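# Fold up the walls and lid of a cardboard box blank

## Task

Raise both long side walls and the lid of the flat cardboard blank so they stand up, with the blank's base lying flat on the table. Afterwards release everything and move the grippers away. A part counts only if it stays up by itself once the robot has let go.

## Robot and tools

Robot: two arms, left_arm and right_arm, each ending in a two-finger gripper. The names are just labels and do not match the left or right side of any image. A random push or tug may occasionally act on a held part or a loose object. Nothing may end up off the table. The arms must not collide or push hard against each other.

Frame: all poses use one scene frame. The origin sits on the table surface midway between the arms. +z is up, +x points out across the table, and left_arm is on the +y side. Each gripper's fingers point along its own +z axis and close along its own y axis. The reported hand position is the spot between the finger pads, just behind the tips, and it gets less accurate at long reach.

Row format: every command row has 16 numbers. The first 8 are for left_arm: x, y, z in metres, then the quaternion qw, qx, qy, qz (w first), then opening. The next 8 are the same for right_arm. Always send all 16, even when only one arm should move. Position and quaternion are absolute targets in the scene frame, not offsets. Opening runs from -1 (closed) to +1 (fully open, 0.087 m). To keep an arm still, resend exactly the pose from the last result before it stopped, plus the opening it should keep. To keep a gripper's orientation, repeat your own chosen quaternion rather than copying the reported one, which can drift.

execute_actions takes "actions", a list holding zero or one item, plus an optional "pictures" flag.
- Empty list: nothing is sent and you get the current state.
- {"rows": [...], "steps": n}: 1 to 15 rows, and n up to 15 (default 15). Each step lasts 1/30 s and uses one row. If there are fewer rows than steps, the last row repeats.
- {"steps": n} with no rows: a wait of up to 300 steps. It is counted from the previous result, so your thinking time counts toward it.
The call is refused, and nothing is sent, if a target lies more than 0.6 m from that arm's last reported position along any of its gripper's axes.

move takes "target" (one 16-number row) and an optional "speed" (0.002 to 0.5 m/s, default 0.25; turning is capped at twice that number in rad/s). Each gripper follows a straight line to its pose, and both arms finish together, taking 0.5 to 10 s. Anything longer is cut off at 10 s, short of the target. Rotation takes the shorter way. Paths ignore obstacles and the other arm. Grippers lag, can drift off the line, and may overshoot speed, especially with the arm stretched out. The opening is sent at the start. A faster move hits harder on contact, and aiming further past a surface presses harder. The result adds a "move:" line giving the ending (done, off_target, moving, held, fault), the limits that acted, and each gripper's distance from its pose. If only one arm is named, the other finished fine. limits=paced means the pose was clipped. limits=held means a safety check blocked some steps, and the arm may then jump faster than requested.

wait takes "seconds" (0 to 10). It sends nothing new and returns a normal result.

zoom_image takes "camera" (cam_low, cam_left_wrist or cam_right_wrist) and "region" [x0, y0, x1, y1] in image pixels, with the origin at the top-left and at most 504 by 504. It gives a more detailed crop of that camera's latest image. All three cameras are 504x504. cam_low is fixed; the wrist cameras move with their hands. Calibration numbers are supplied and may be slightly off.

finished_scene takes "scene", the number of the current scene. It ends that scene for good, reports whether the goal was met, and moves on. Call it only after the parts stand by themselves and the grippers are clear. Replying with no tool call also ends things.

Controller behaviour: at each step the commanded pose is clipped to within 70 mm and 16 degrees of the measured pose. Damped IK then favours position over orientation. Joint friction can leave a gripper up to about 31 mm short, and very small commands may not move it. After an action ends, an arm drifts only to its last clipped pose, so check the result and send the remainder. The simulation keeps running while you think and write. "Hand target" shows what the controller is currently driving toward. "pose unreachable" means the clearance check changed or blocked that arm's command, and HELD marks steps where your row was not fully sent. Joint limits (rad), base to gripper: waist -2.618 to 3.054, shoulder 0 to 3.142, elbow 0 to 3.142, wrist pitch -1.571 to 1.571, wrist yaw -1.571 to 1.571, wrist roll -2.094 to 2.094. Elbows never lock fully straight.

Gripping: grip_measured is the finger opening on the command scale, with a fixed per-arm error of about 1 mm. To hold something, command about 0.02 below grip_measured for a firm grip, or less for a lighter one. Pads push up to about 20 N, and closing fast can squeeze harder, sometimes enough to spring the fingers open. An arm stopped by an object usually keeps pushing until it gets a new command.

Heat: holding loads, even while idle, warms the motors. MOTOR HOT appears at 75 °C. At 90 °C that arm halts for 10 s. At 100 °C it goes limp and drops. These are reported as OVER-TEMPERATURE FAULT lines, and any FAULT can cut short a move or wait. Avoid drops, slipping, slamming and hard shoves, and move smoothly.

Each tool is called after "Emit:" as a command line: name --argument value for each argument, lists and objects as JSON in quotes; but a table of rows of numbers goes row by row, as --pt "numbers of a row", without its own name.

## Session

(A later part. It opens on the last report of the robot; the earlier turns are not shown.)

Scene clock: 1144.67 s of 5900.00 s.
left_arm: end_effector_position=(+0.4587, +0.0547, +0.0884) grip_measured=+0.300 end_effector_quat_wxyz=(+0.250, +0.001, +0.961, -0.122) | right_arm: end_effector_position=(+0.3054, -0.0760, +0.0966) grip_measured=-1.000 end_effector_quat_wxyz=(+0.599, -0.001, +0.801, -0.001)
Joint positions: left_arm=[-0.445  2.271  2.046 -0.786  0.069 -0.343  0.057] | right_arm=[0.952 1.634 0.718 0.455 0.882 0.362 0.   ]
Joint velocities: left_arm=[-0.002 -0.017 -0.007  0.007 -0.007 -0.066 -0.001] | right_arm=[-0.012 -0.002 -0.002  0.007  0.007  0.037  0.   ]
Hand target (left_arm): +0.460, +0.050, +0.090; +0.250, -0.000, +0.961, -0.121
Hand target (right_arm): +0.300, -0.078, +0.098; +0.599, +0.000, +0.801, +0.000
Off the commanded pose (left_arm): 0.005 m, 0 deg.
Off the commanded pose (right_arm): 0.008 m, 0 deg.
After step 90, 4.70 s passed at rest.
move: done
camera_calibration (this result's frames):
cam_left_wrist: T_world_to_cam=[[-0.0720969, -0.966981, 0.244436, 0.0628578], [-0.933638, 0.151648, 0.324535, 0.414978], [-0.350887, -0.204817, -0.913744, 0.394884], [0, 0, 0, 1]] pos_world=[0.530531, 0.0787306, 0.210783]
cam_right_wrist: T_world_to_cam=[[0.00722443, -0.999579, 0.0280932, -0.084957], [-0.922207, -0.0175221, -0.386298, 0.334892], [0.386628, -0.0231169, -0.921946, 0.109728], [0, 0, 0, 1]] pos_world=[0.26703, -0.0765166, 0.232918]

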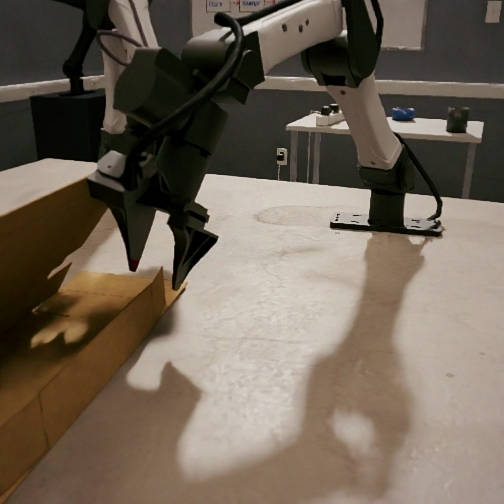

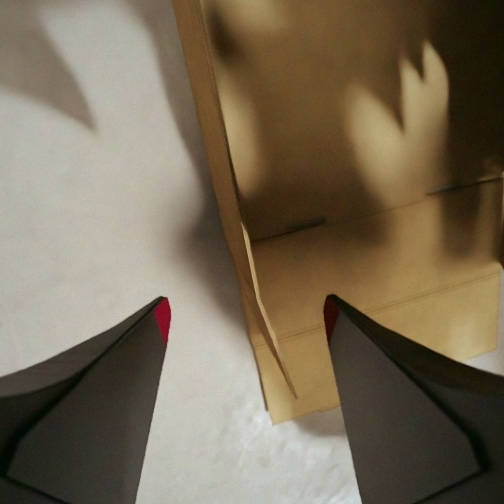

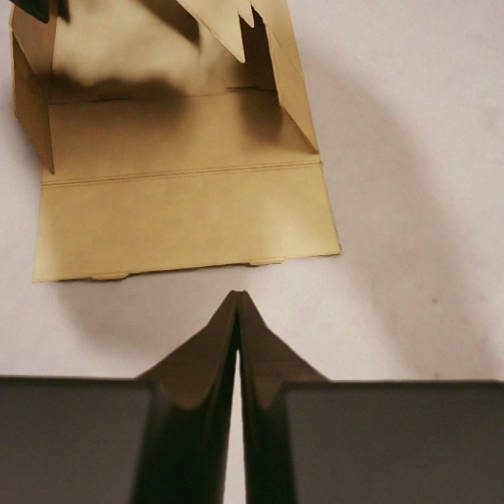

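Emit:
move --target '[0.50,0.035,0.025,0.28,0,0.958,-0.06,0.3,0.18,-0.12,0.12,0.6,0,0.8,0,-1]' --speed 0.06

Emit:
move --target '[0.50,0.035,0.025,0.28,0,0.958,-0.06,-1,0.18,-0.12,0.12,0.6,0,0.8,0,-1]'

Emit:
move --target '[0.32,0.08,0.035,0.2,0,0.978,-0.06,-1,0.18,-0.12,0.12,0.6,0,0.8,0,-1]' --speed 0.06

Scene clock: 1152.60 s of 5900.00 s.
left_arm: end_effector_position=(+0.4966, +0.0405, +0.0305) grip_measured=+0.300 end_effector_quat_wxyz=(+0.274, -0.004, +0.960, -0.063) | right_arm: end_effector_position=(+0.1813, -0.1207, +0.1115) grip_measured=-1.000 end_effector_quat_wxyz=(+0.594, -0.005, +0.804, -0.010)
Joint positions: left_arm=[-0.492  2.485  2.197 -0.719 -0.082 -0.357  0.057] | right_arm=[ 1.318  1.213  0.56  -0.221  1.177  0.812  0.   ]
Joint velocities: left_arm=[-0.027 -0.012  0.002  0.007 -0.022  0.037 -0.001] | right_arm=[ 0.007  0.002 -0.002 -0.007 -0.022  0.007  0.   ]
Hand target (left_arm): +0.501, +0.034, +0.026; +0.280, -0.000, +0.958, -0.060
Hand target (right_arm): +0.180, -0.119, +0.117; +0.598, +0.001, +0.802, -0.000
Off the commanded pose (left_arm): 0.009 m, 1 deg.
Off the commanded pose (right_arm): 0.009 m, 1 deg.
After step 90, 2.00 s passed at rest.
move: done
camera_calibration (this result's frames):
cam_left_wrist: T_world_to_cam=[[-0.035941, -0.990507, 0.132679, 0.0524201], [-0.952793, 0.0740157, 0.29446, 0.484819], [-0.301485, -0.115833, -0.946409, 0.325172], [0, 0, 0, 1]] pos_world=[0.561851, 0.0537038, 0.15803]
cam_right_wrist: T_world_to_cam=[[0.00335228, -0.998984, 0.0449523, -0.130304], [-0.926791, -0.0199863, -0.375046, 0.224707], [0.375563, -0.0404041, -0.925916, 0.170781], [0, 0, 0, 1]] pos_world=[0.144554, -0.11878, 0.248262]

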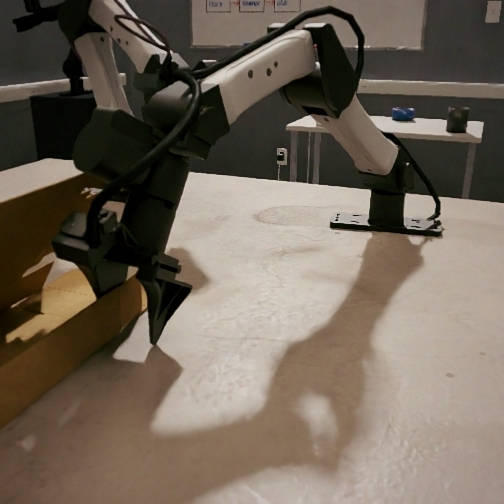

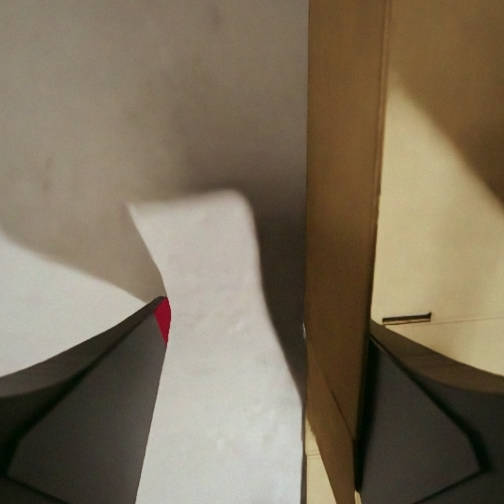

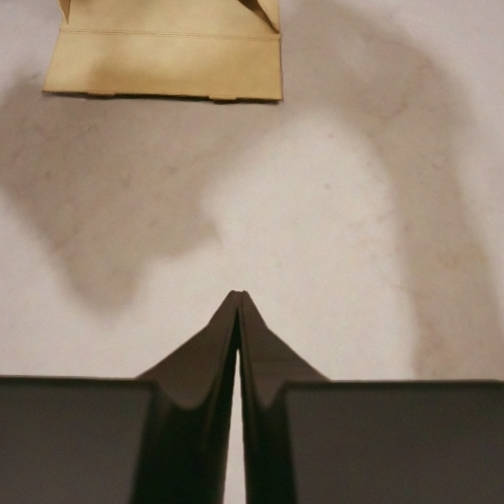

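Scene clock: 1153.30 s of 5900.00 s.
left_arm: end_effector_position=(+0.4993, +0.0375, +0.0325) grip_measured=-0.999 end_effector_quat_wxyz=(+0.280, -0.004, +0.958, -0.069) | right_arm: end_effector_position=(+0.1814, -0.1210, +0.1117) grip_measured=-1.000 end_effector_quat_wxyz=(+0.594, -0.005, +0.804, -0.010)
Joint positions: left_arm=[-0.493  2.484  2.197 -0.704 -0.076 -0.361  0.   ] | right_arm=[ 1.318  1.213  0.56  -0.221  1.179  0.812  0.   ]
Joint velocities: left_arm=[ 0.002 -0.007 -0.007  0.037 -0.051  0.037  0.001] | right_arm=[ 0.012  0.007 -0.007  0.037 -0.007 -0.022  0.   ]
Hand target (left_arm): +0.500, +0.035, +0.025; +0.280, -0.000, +0.958, -0.060
Hand target (right_arm): +0.180, -0.120, +0.120; +0.600, -0.000, +0.800, -0.000
Off the commanded pose (left_arm): 0.008 m, 1 deg.
Off the commanded pose (right_arm): 0.008 m, 2 deg.
move: done
camera_calibration (this result's frames):
cam_left_wrist: T_world_to_cam=[[-0.0395675, -0.98874, 0.144318, 0.0505869], [-0.956296, 0.0793469, 0.281428, 0.489], [-0.28971, -0.126876, -0.948668, 0.322149], [0, 0, 0, 1]] pos_world=[0.56296, 0.0520895, 0.160694]
cam_right_wrist: T_world_to_cam=[[0.00206986, -0.998952, 0.0457139, -0.130441], [-0.926324, -0.0191369, -0.376242, 0.225026], [0.376723, -0.0415671, -0.925393, 0.170492], [0, 0, 0, 1]] pos_world=[0.144488, -0.118912, 0.248399]

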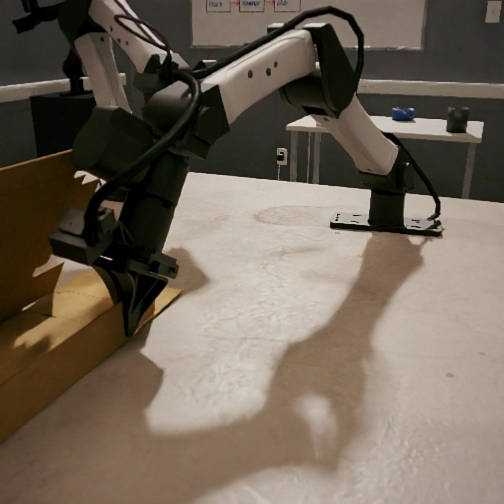

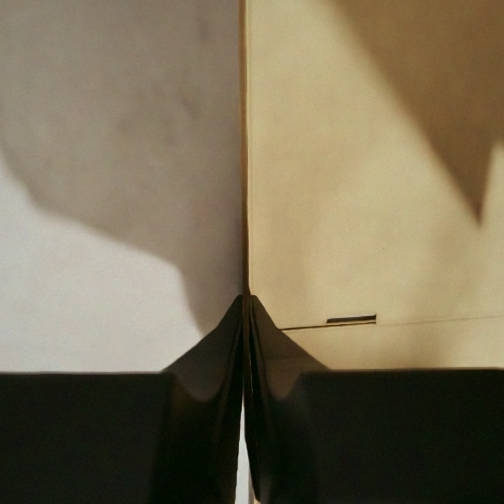

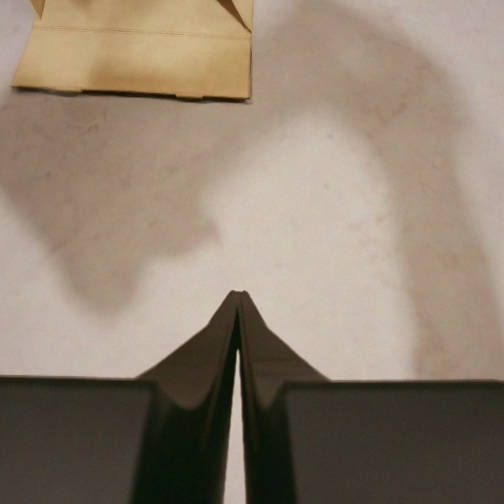

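Scene clock: 1156.67 s of 5900.00 s.
left_arm: end_effector_position=(+0.3361, +0.0839, +0.0334) grip_measured=-0.999 end_effector_quat_wxyz=(+0.217, -0.002, +0.975, -0.056) | right_arm: end_effector_position=(+0.1814, -0.1210, +0.1117) grip_measured=-1.000 end_effector_quat_wxyz=(+0.594, -0.005, +0.804, -0.010)
Joint positions: left_arm=[-0.526  1.906  1.313 -0.531 -0.067 -0.395  0.   ] | right_arm=[ 1.318  1.213  0.56  -0.221  1.179  0.812  0.   ]
Joint velocities: left_arm=[-0.002  0.002 -0.002 -0.066 -0.022  0.051 -0.   ] | right_arm=[-0.027  0.012  0.002  0.081 -0.051 -0.007  0.   ]
Hand target (left_arm): +0.321, +0.082, +0.032; +0.199, -0.001, +0.978, -0.060
Hand target (right_arm): +0.180, -0.120, +0.120; +0.600, -0.000, +0.800, -0.000
Off the commanded pose (left_arm): 0.017 m, 2 deg.
Off the commanded pose (right_arm): 0.008 m, 2 deg.
move: off_target (left_arm)
camera_calibration (this result's frames):
cam_left_wrist: T_world_to_cam=[[-0.028612, -0.992121, 0.121969, 0.0872463], [-0.910874, 0.0761327, 0.405601, 0.309829], [-0.411691, -0.0994938, -0.905876, 0.318937], [0, 0, 0, 1]] pos_world=[0.416015, 0.094703, 0.152609]
cam_right_wrist: T_world_to_cam=[[0.00206986, -0.998952, 0.0457139, -0.130441], [-0.926324, -0.0191369, -0.376242, 0.225026], [0.376723, -0.0415671, -0.925393, 0.170492], [0, 0, 0, 1]] pos_world=[0.144488, -0.118912, 0.248399]

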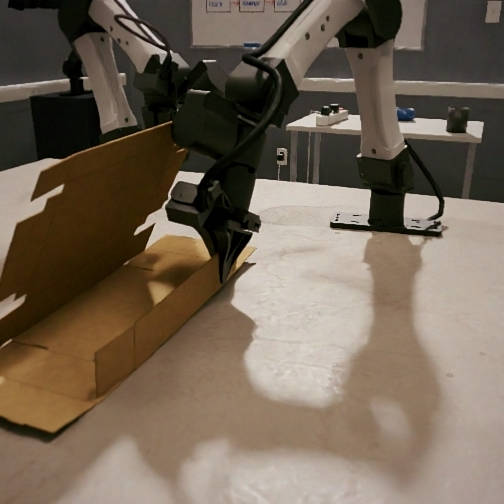

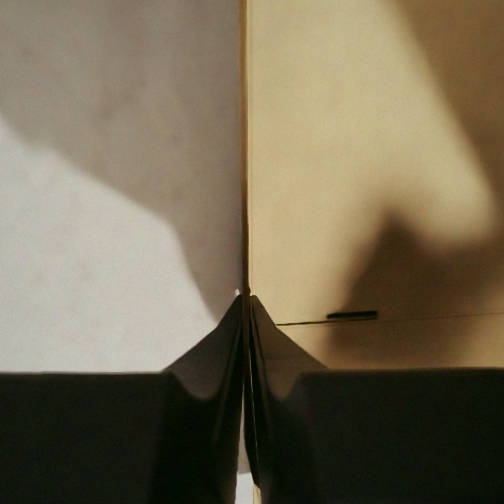

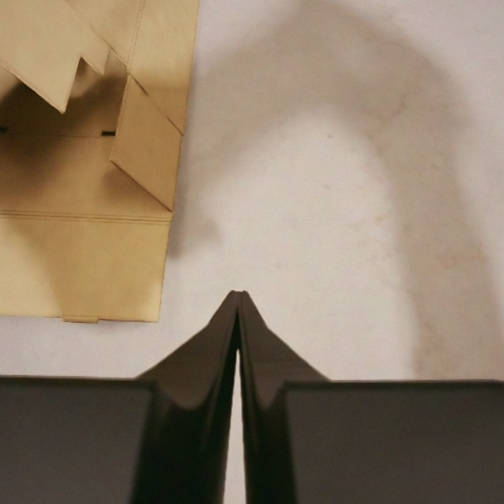

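Emit:
move --target '[0.33,0.08,0.03,0.2,0,0.978,-0.06,-1,0.2,-0.01,0.09,0.6,0,0.8,0,-1]' --speed 0.1

Emit:
move --target '[0.33,0.08,0.03,0.2,0,0.978,-0.06,-1,0.31,-0.02,0.08,0.6,0,0.8,0,-1]' --speed 0.06

Emit:
move --target '[0.33,0.08,0.03,0.2,0,0.978,-0.06,-1,0.35,-0.10,0.09,0.6,0,0.8,0,-1]' --speed 0.04

Emit:
move --target '[0.33,0.08,0.03,0.2,0,0.978,-0.06,-1,0.37,-0.17,0.06,0.5,0,0.866,0,-1]' --speed 0.03

Scene clock: 1165.77 s of 5900.00 s.
left_arm: end_effector_position=(+0.3362, +0.0838, +0.0335) grip_measured=-0.999 end_effector_quat_wxyz=(+0.217, -0.002, +0.975, -0.056) | right_arm: end_effector_position=(+0.2015, -0.0216, +0.0863) grip_measured=-1.000 end_effector_quat_wxyz=(+0.594, -0.010, +0.804, -0.014)
Joint positions: left_arm=[-0.526  1.906  1.313 -0.53  -0.067 -0.395  0.   ] | right_arm=[ 1.341  1.694  0.872 -0.099  1.193  0.849  0.   ]
Joint velocities: left_arm=[ 0.002 -0.007 -0.012 -0.037  0.022 -0.066 -0.   ] | right_arm=[-0.002 -0.007  0.007 -0.007 -0.051 -0.022  0.   ]
Hand target (left_arm): +0.330, +0.080, +0.030; +0.200, -0.000, +0.978, -0.060
Hand target (right_arm): +0.202, -0.011, +0.092; +0.600, -0.000, +0.800, +0.000
Off the commanded pose (left_arm): 0.008 m, 2 deg.
Off the commanded pose (right_arm): 0.012 m, 2 deg.
After step 90, 4.63 s passed at rest.
move: off_target (right_arm)
camera_calibration (this result's frames):
cam_left_wrist: T_world_to_cam=[[-0.0286976, -0.992085, 0.122249, 0.0871881], [-0.911158, 0.0762549, 0.404939, 0.310074], [-0.411056, -0.099767, -0.906134, 0.318868], [0, 0, 0, 1]] pos_world=[0.416101, 0.0946659, 0.152718]
cam_right_wrist: T_world_to_cam=[[0.00625467, -0.998228, 0.0591676, -0.0320812], [-0.926796, -0.0280058, -0.374519, 0.235724], [0.375513, -0.0524938, -0.925329, 0.143588], [0, 0, 0, 1]] pos_world=[0.164749, -0.0178852, 0.223048]

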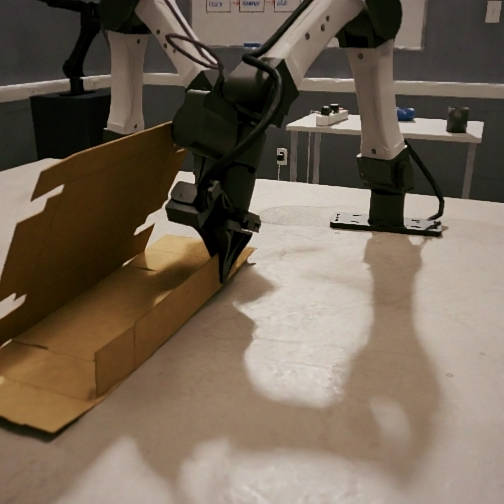

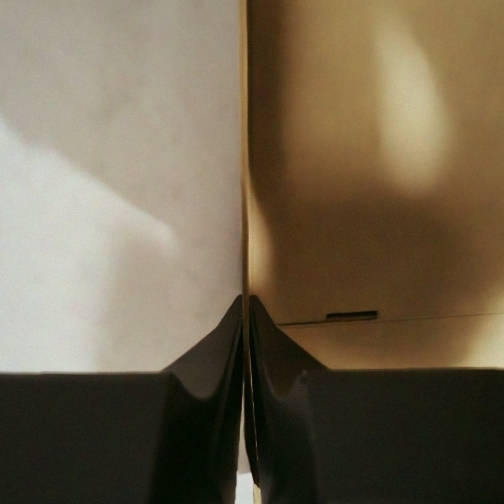

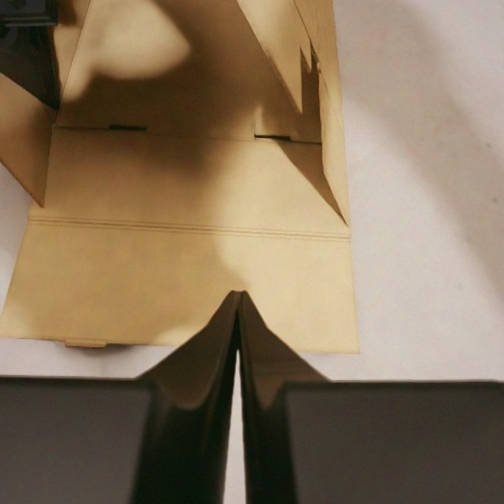

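Scene clock: 1167.97 s of 5900.00 s.
left_arm: end_effector_position=(+0.3362, +0.0828, +0.0336) grip_measured=-0.999 end_effector_quat_wxyz=(+0.217, -0.003, +0.974, -0.059) | right_arm: end_effector_position=(+0.3006, -0.0240, +0.0763) grip_measured=-1.000 end_effector_quat_wxyz=(+0.595, -0.010, +0.804, -0.004)
Joint positions: left_arm=[-0.526  1.906  1.313 -0.529 -0.062 -0.398  0.   ] | right_arm=[1.052 1.821 0.872 0.416 0.959 0.432 0.   ]
Joint velocities: left_arm=[ 0.002 -0.017  0.007 -0.051 -0.007 -0.007 -0.   ] | right_arm=[-0.007  0.007  0.007 -0.007 -0.037  0.007  0.   ]
Hand target (left_arm): +0.330, +0.080, +0.030; +0.200, -0.000, +0.978, -0.060
Hand target (right_arm): +0.310, -0.021, +0.082; +0.602, -0.001, +0.799, +0.001
Off the commanded pose (left_arm): 0.008 m, 2 deg.
Off the commanded pose (right_arm): 0.011 m, 1 deg.
move: off_target (right_arm)
camera_calibration (this result's frames):
cam_left_wrist: T_world_to_cam=[[-0.0280184, -0.99135, 0.128217, 0.0856172], [-0.910918, 0.0781418, 0.40512, 0.309836], [-0.411635, -0.105445, -0.905228, 0.319523], [0, 0, 0, 1]] pos_world=[0.416161, 0.0943575, 0.152742]
cam_right_wrist: T_world_to_cam=[[0.018576, -0.998959, 0.0416554, -0.0368098], [-0.925425, -0.0329498, -0.377496, 0.323389], [0.378476, -0.0315365, -0.925074, 0.09654], [0, 0, 0, 1]] pos_world=[0.263418, -0.0230713, 0.212918]

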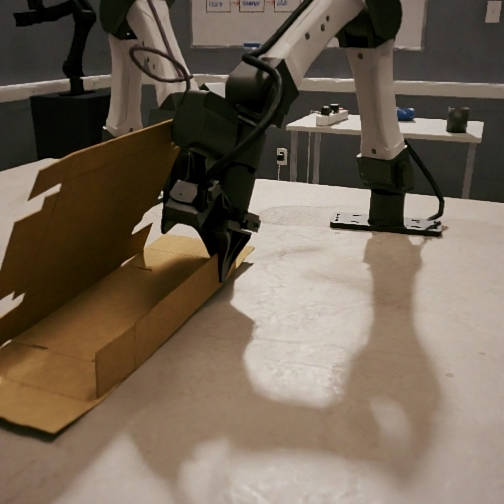

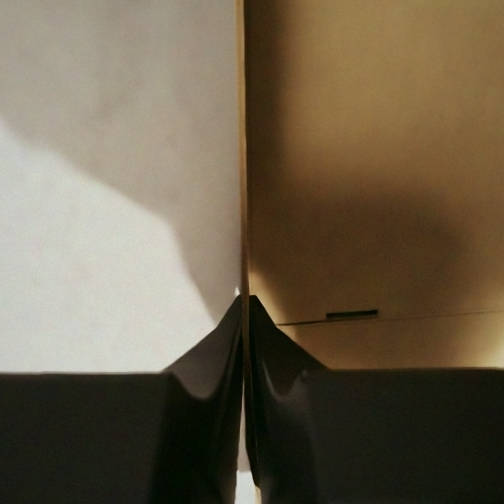

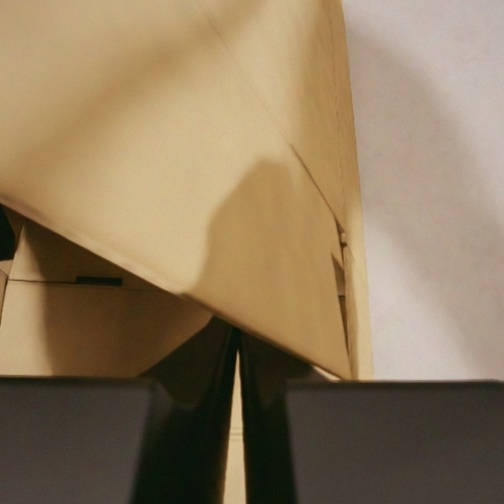

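Scene clock: 1170.50 s of 5900.00 s.
left_arm: end_effector_position=(+0.3412, +0.0775, +0.0358) grip_measured=-0.973 end_effector_quat_wxyz=(+0.225, -0.023, +0.971, -0.072) | right_arm: end_effector_position=(+0.3443, -0.0851, +0.0836) grip_measured=-1.000 end_effector_quat_wxyz=(+0.593, -0.010, +0.805, +0.015)
Joint positions: left_arm=[-0.526  1.906  1.313 -0.504 -0.055 -0.441  0.001] | right_arm=[0.819 1.721 0.741 0.576 0.722 0.289 0.   ]
Joint velocities: left_arm=[-0.017 -0.012 -0.007 -0.051 -0.051  0.007  0.   ] | right_arm=[-0.007  0.007 -0.007 -0.095 -0.095 -0.037  0.   ]
Hand target (left_arm): +0.330, +0.080, +0.030; +0.201, -0.000, +0.978, -0.061
Hand target (right_arm): +0.348, -0.100, +0.089; +0.601, -0.000, +0.800, -0.001
Off the commanded pose (left_arm): 0.013 m, 4 deg.
Off the commanded pose (right_arm): 0.017 m, 2 deg.
move: off_target (left_arm, right_arm)
camera_calibration (this result's frames):
cam_left_wrist: T_world_to_cam=[[0.00440095, -0.986804, 0.161862, 0.0676114], [-0.919283, 0.0597134, 0.389042, 0.318732], [-0.393573, -0.150509, -0.906889, 0.320385], [0, 0, 0, 1]] pos_world=[0.418803, 0.0959074, 0.155609]
cam_right_wrist: T_world_to_cam=[[0.0407437, -0.999102, 0.01161, -0.104091], [-0.926334, -0.0421262, -0.374339, 0.363856], [0.374492, 0.00449717, -0.927219, 0.0895108], [0, 0, 0, 1]] pos_world=[0.307772, -0.0890724, 0.22041]

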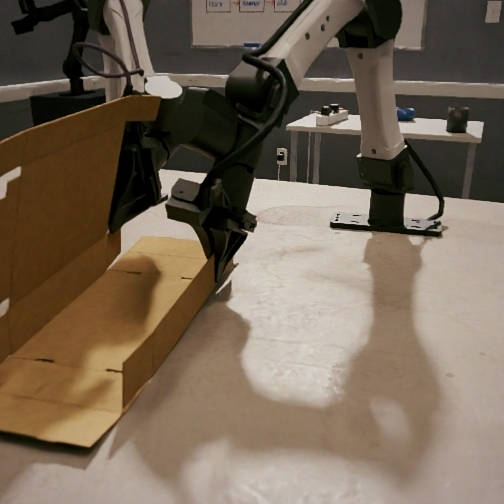

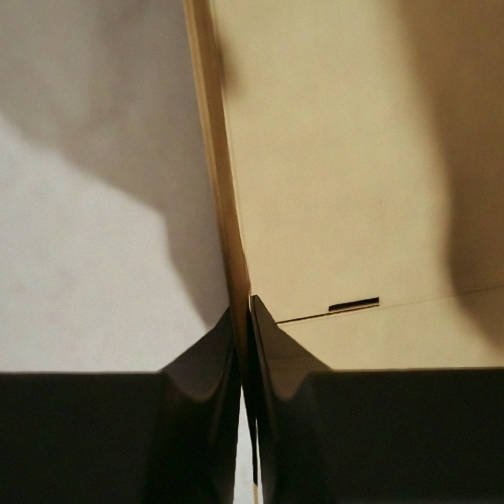

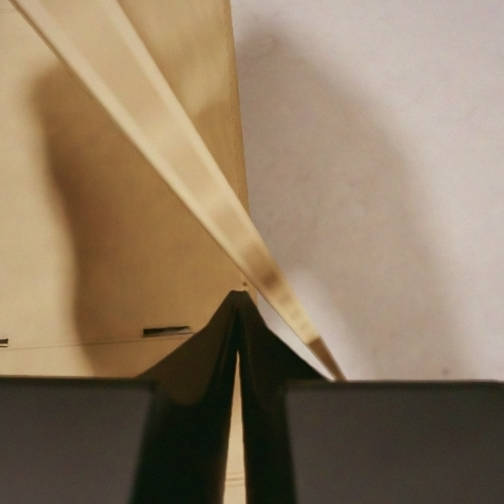

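Scene clock: 1174.50 s of 5900.00 s.
left_arm: end_effector_position=(+0.3483, +0.0697, +0.0395) grip_measured=-0.937 end_effector_quat_wxyz=(+0.237, -0.035, +0.967, -0.092) | right_arm: end_effector_position=(+0.3625, -0.1369, +0.0632) grip_measured=-1.000 end_effector_quat_wxyz=(+0.509, -0.017, +0.858, +0.061)
Joint positions: left_arm=[-0.526  1.906  1.313 -0.465 -0.036 -0.47   0.003] | right_arm=[0.564 1.65  0.741 0.38  0.356 0.301 0.   ]
Joint velocities: left_arm=[-0.002  0.002 -0.007 -0.022  0.037 -0.066 -0.   ] | right_arm=[-0.002 -0.007 -0.002 -0.037 -0.081 -0.022  0.   ]
Hand target (left_arm): +0.331, +0.080, +0.031; +0.202, -0.001, +0.977, -0.063
Hand target (right_arm): +0.367, -0.169, +0.060; +0.501, -0.000, +0.865, +0.002
Off the commanded pose (left_arm): 0.023 m, 7 deg.
Off the commanded pose (right_arm): 0.034 m, 7 deg.
move: off_target (left_arm, right_arm)
camera_calibration (this result's frames):
cam_left_wrist: T_world_to_cam=[[0.0158521, -0.978671, 0.204823, 0.0530071], [-0.929701, 0.0609616, 0.363236, 0.328889], [-0.367974, -0.196182, -0.908905, 0.31972], [0, 0, 0, 1]] pos_world=[0.422577, 0.0945504, 0.160274]
cam_right_wrist: T_world_to_cam=[[0.103072, -0.992493, -0.0658343, -0.173157], [-0.978155, -0.0891255, -0.187801, 0.37145], [0.180524, 0.0837532, -0.979998, 0.148503], [0, 0, 0, 1]] pos_world=[0.354375, -0.151189, 0.203892]

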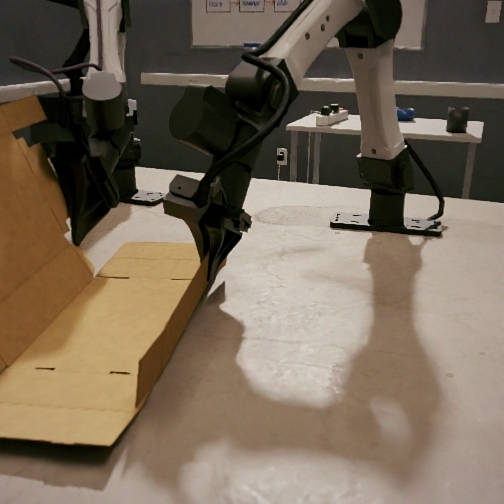

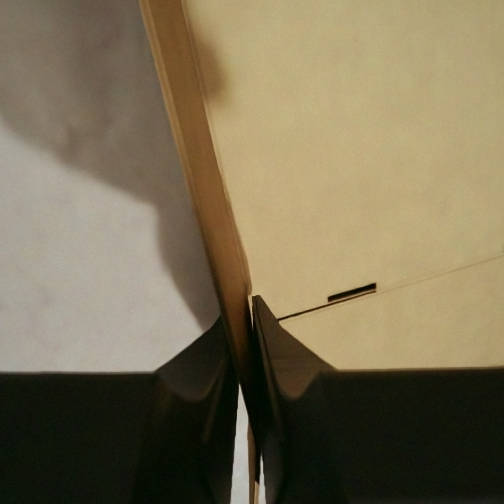

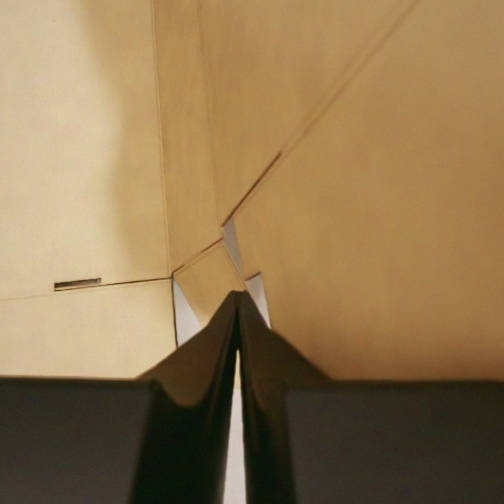

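Emit:
move --target '[0.33,0.08,0.03,0.2,0,0.978,-0.06,-1,0.42,-0.19,0.07,0.45,0,0.89,0,-1]' --speed 0.03

Emit:
move --target '[0.33,0.08,0.03,0.2,0,0.978,-0.06,-1,0.42,-0.20,0.035,0.45,0,0.89,0,-1]' --speed 0.02

Scene clock: 1183.50 s of 5900.00 s.
left_arm: end_effector_position=(+0.3538, +0.0613, +0.0434) grip_measured=-0.897 end_effector_quat_wxyz=(+0.245, -0.046, +0.962, -0.113) | right_arm: end_effector_position=(+0.3920, -0.1499, +0.0658) grip_measured=-1.000 end_effector_quat_wxyz=(+0.425, -0.034, +0.902, +0.073)
Joint positions: left_arm=[-0.526  1.906  1.313 -0.431 -0.011 -0.5    0.005] | right_arm=[0.434 1.737 1.007 0.04  0.161 0.265 0.   ]
Joint velocities: left_arm=[-0.007 -0.002 -0.002 -0.051 -0.081 -0.022  0.001] | right_arm=[ 0.002 -0.012 -0.002 -0.066 -0.022  0.007  0.   ]
Hand target (left_arm): +0.331, +0.080, +0.031; +0.203, -0.001, +0.977, -0.065
Hand target (right_arm): +0.414, -0.190, +0.072; +0.449, +0.000, +0.893, +0.002
Off the commanded pose (left_arm): 0.033 m, 10 deg.
Off the commanded pose (right_arm): 0.049 m, 10 deg.
After step 90, 2.67 s passed at rest.
move: off_target (left_arm, right_arm)
camera_calibration (this result's frames):
cam_left_wrist: T_world_to_cam=[[0.0249206, -0.96756, 0.25141, 0.0380641], [-0.936812, 0.0651803, 0.343708, 0.336242], [-0.348945, -0.244089, -0.904797, 0.319638], [0, 0, 0, 1]] pos_world=[0.425583, 0.0929331, 0.164069]
cam_right_wrist: T_world_to_cam=[[0.138183, -0.986846, -0.0839111, -0.200717], [-0.990358, -0.138517, -0.00185019, 0.384821], [-0.00979726, 0.0833577, -0.996472, 0.222449], [0, 0, 0, 1]] pos_world=[0.411025, -0.163315, 0.205534]

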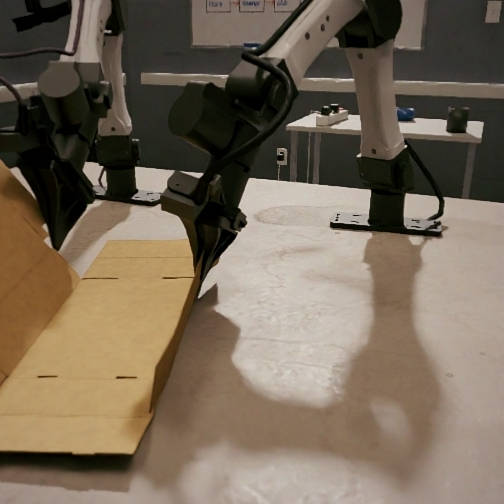

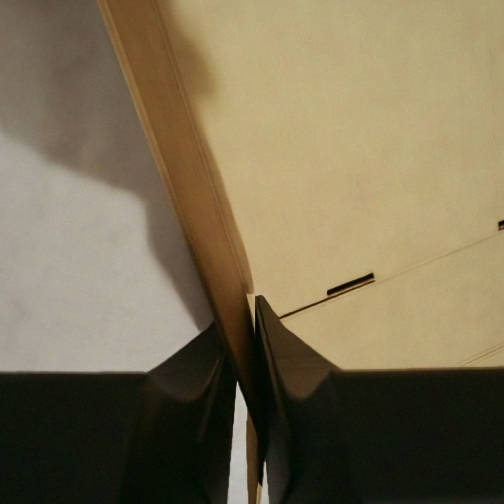

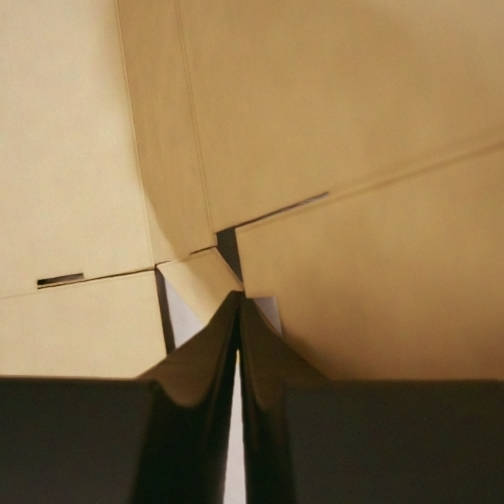

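Scene clock: 1188.00 s of 5900.00 s.
left_arm: end_effector_position=(+0.3618, +0.0577, +0.0473) grip_measured=-0.870 end_effector_quat_wxyz=(+0.261, -0.050, +0.956, -0.122) | right_arm: end_effector_position=(+0.4103, -0.1558, +0.0545) grip_measured=-1.000 end_effector_quat_wxyz=(+0.446, -0.030, +0.891, +0.075)
Joint positions: left_arm=[-0.526  1.906  1.313 -0.394 -0.012 -0.507  0.006] | right_arm=[0.404 1.797 0.991 0.166 0.15  0.243 0.   ]
Joint velocities: left_arm=[-0.012 -0.017  0.022 -0.007  0.007  0.007  0.   ] | right_arm=[-0.007  0.002 -0.007  0.022 -0.007 -0.022  0.   ]
Hand target (left_arm): +0.332, +0.079, +0.032; +0.205, -0.001, +0.976, -0.068
Hand target (right_arm): +0.416, -0.199, +0.037; +0.448, -0.001, +0.894, +0.002
Off the commanded pose (left_arm): 0.043 m, 12 deg.
Off the commanded pose (right_arm): 0.049 m, 9 deg.
move: off_target (left_arm, right_arm)
camera_calibration (this result's frames):
cam_left_wrist: T_world_to_cam=[[0.0227514, -0.962638, 0.269833, 0.0329751], [-0.948033, 0.0649036, 0.311481, 0.348179], [-0.317357, -0.262897, -0.911136, 0.315029], [0, 0, 0, 1]] pos_world=[0.429312, 0.0919652, 0.169686]
cam_right_wrist: T_world_to_cam=[[0.135296, -0.987028, -0.0864379, -0.208664], [-0.990101, -0.131396, -0.0493433, 0.405669], [0.0373456, 0.0922582, -0.995035, 0.193829], [0, 0, 0, 1]] pos_world=[0.422646, -0.170536, 0.194847]

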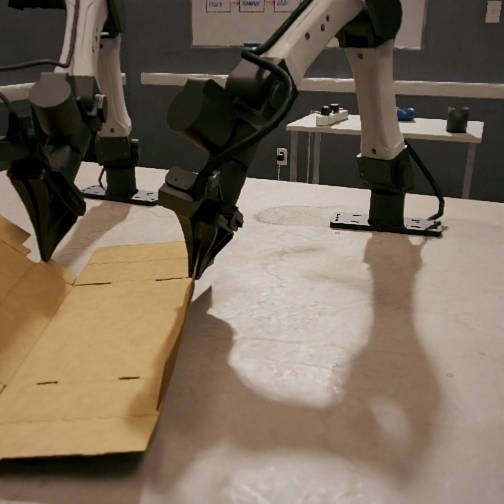

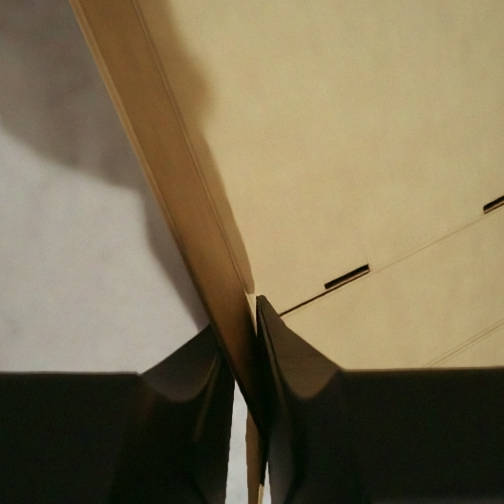

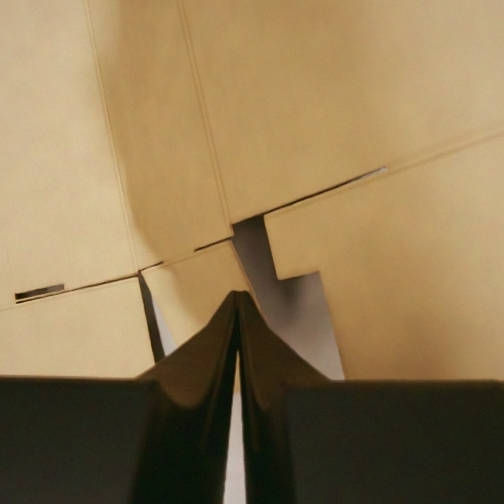

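Emit:
move --target '[0.33,0.08,0.03,0.2,0,0.978,-0.06,-1,0.33,-0.06,0.09,0.55,0,0.835,0,-1]' --speed 0.04

Emit:
move --target '[0.33,0.08,0.03,0.2,0,0.978,-0.06,-1,0.17,-0.06,0.12,0.6,0,0.8,0,-1]' --speed 0.08

Emit:
wait --seconds 3

Scene clock: 1198.27 s of 5900.00 s.
left_arm: end_effector_position=(+0.3382, +0.0782, +0.0349) grip_measured=-0.998 end_effector_quat_wxyz=(+0.219, -0.009, +0.973, -0.071) | right_arm: end_effector_position=(+0.3328, -0.0616, +0.0831) grip_measured=-1.000 end_effector_quat_wxyz=(+0.543, -0.007, +0.840, -0.003)
Joint positions: left_arm=[-0.526  1.906  1.313 -0.515 -0.046 -0.414  0.   ] | right_arm=[0.879 1.741 0.919 0.219 0.761 0.429 0.   ]
Joint velocities: left_arm=[-0.017  0.007  0.007  0.022 -0.037 -0.007 -0.001] | right_arm=[ 0.002  0.017 -0.002 -0.022 -0.037 -0.11   0.   ]
Hand target (left_arm): +0.331, +0.080, +0.030; +0.200, -0.001, +0.978, -0.060
Hand target (right_arm): +0.332, -0.060, +0.089; +0.549, -0.000, +0.836, +0.001
Off the commanded pose (left_arm): 0.010 m, 3 deg.
Off the commanded pose (right_arm): 0.008 m, 1 deg.
After step 90, 3.30 s passed at rest.
move: off_target (left_arm)
camera_calibration (this result's frames):
cam_left_wrist: T_world_to_cam=[[-0.0215296, -0.987925, 0.153428, 0.0776273], [-0.913626, 0.0817599, 0.398249, 0.312342], [-0.405985, -0.131602, -0.904355, 0.321087], [0, 0, 0, 1]] pos_world=[0.417391, 0.0934087, 0.154077]
cam_right_wrist: T_world_to_cam=[[0.0192664, -0.999195, 0.0351801, -0.0750322], [-0.965936, -0.0276841, -0.257294, 0.358374], [0.258061, -0.0290246, -0.965692, 0.13308], [0, 0, 0, 1]] pos_world=[0.313269, -0.0611879, 0.223362]

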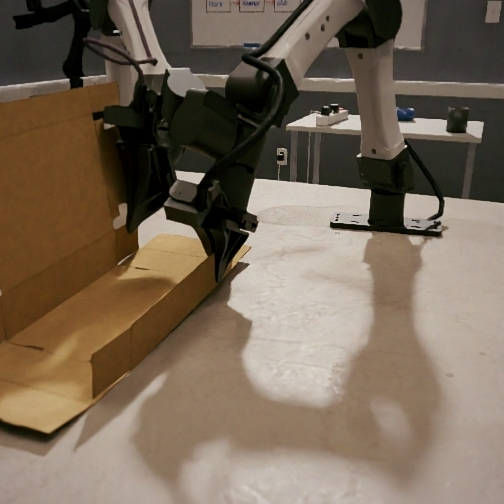

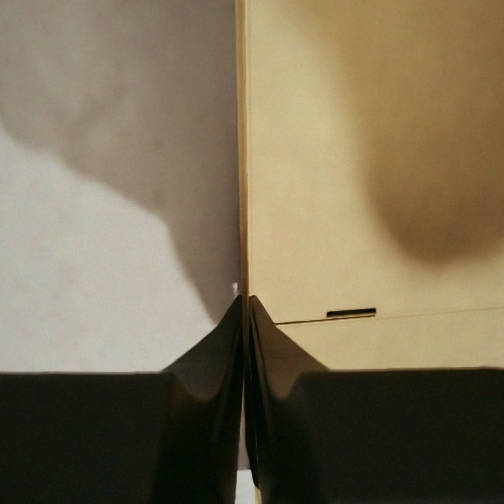

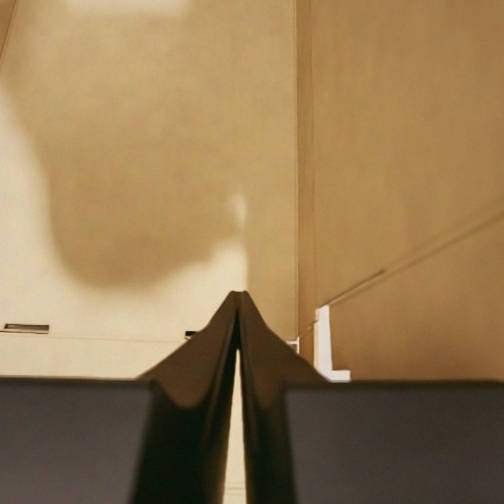

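Scene clock: 1201.10 s of 5900.00 s.
left_arm: end_effector_position=(+0.3379, +0.0793, +0.0346) grip_measured=-0.998 end_effector_quat_wxyz=(+0.219, -0.007, +0.973, -0.068) | right_arm: end_effector_position=(+0.1719, -0.0657, +0.1088) grip_measured=-1.000 end_effector_quat_wxyz=(+0.593, -0.007, +0.805, -0.013)
Joint positions: left_arm=[-0.526  1.906  1.313 -0.517 -0.05  -0.41   0.   ] | right_arm=[ 1.41   1.484  0.79  -0.39   1.229  1.029  0.   ]
Joint velocities: left_arm=[ 0.002  0.007 -0.007  0.007 -0.022 -0.022  0.   ] | right_arm=[-0.002  0.012 -0.002 -0.022 -0.022  0.037  0.   ]
Hand target (left_arm): +0.330, +0.080, +0.030; +0.200, -0.000, +0.978, -0.060
Hand target (right_arm): +0.171, -0.059, +0.118; +0.597, +0.001, +0.802, -0.001
Off the commanded pose (left_arm): 0.009 m, 3 deg.
Off the commanded pose (right_arm): 0.013 m, 2 deg.
move: off_target (left_arm, right_arm)
camera_calibration (this result's frames):
cam_left_wrist: T_world_to_cam=[[-0.0236732, -0.988846, 0.147047, 0.0797824], [-0.9133, 0.0812144, 0.399109, 0.312001], [-0.4066, -0.12485, -0.905036, 0.320577], [0, 0, 0, 1]] pos_world=[0.417185, 0.0935775, 0.153879]
cam_right_wrist: T_world_to_cam=[[0.00241953, -0.998641, 0.0520652, -0.0757963], [-0.927668, -0.0216827, -0.372776, 0.215834], [0.373399, -0.0473973, -0.926459, 0.174038], [0, 0, 0, 1]] pos_world=[0.135421, -0.0627645, 0.245643]

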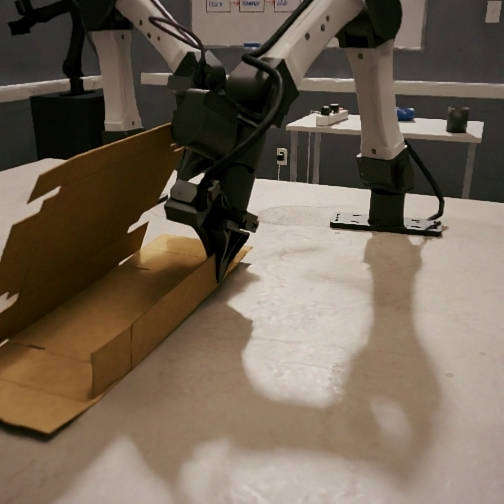

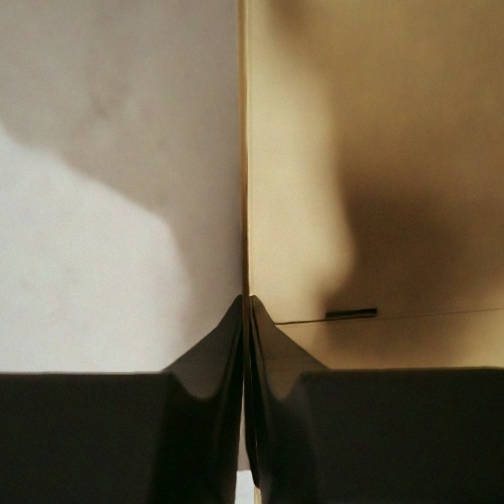

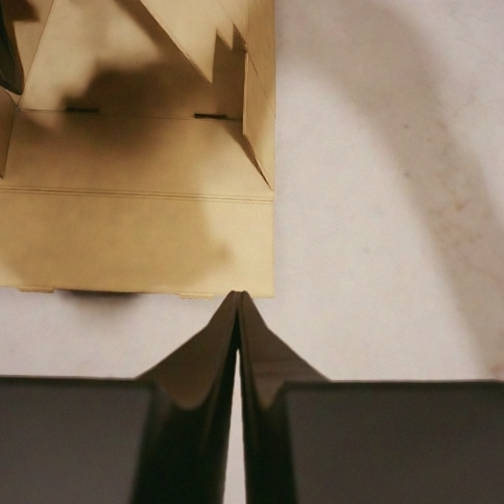

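Scene clock: 1204.10 s of 5900.00 s.
left_arm: end_effector_position=(+0.3379, +0.0793, +0.0346) grip_measured=-0.998 end_effector_quat_wxyz=(+0.219, -0.007, +0.973, -0.068) | right_arm: end_effector_position=(+0.1718, -0.0662, +0.1087) grip_measured=-1.000 end_effector_quat_wxyz=(+0.593, -0.006, +0.805, -0.013)
Joint positions: left_arm=[-0.526  1.906  1.313 -0.517 -0.05  -0.41   0.   ] | right_arm=[ 1.41   1.484  0.791 -0.394  1.229  1.033  0.   ]
Joint velocities: left_arm=[-0.017  0.012  0.002  0.022 -0.066  0.007 -0.   ] | right_arm=[ 0.002  0.007 -0.002  0.022 -0.007 -0.007  0.   ]
Hand target (left_arm): +0.330, +0.080, +0.030; +0.200, -0.000, +0.978, -0.060
Hand target (right_arm): +0.171, -0.059, +0.118; +0.597, +0.001, +0.802, -0.001
Off the commanded pose (left_arm): 0.009 m, 3 deg.
Off the commanded pose (right_arm): 0.013 m, 2 deg.
Steps of this call (steps 1 to 90: nothing new was sent). Readings (end_effector_position):
1: left_arm (+0.3379, +0.0793, +0.0346) | right_arm (+0.1719, -0.0657, +0.1089)
2: left_arm (+0.3379, +0.0793, +0.0346) | right_arm (+0.1719, -0.0658, +0.1088)
4: left_arm (+0.3379, +0.0793, +0.0346) | right_arm (+0.1719, -0.0659, +0.1088)
8: left_arm (+0.3379, +0.0793, +0.0346) | right_arm (+0.1718, -0.0661, +0.1088)
90: the state above
camera_calibration (this result's frames):
cam_left_wrist: T_world_to_cam=[[-0.0236732, -0.988846, 0.147047, 0.0797824], [-0.9133, 0.0812144, 0.399109, 0.312001], [-0.4066, -0.12485, -0.905036, 0.320577], [0, 0, 0, 1]] pos_world=[0.417185, 0.0935775, 0.153879]
cam_right_wrist: T_world_to_cam=[[0.00113125, -0.998614, 0.0526104, -0.076108], [-0.92783, -0.0206719, -0.372429, 0.215766], [0.373001, -0.0483922, -0.926568, 0.173955], [0, 0, 0, 1]] pos_world=[0.135395, -0.0631242, 0.245542]

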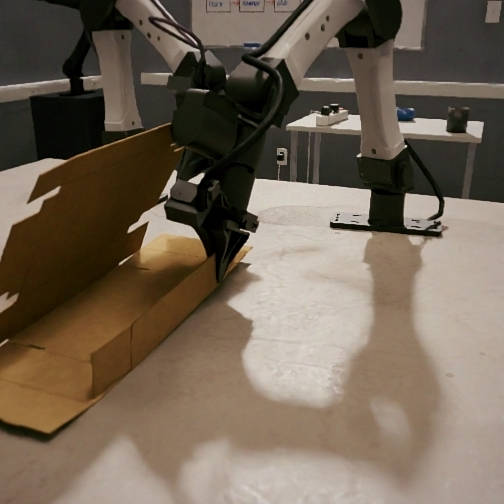

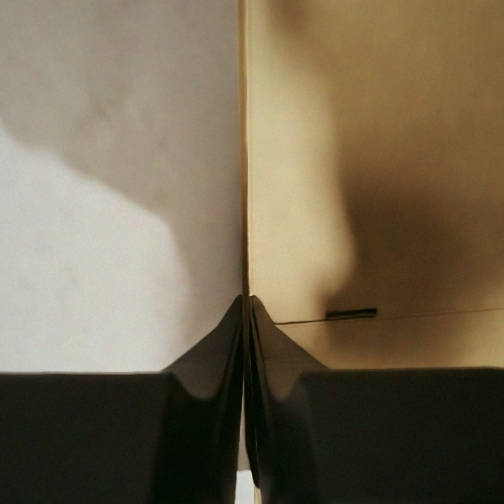

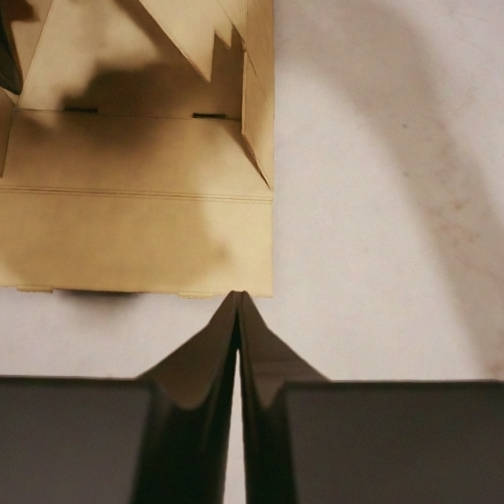

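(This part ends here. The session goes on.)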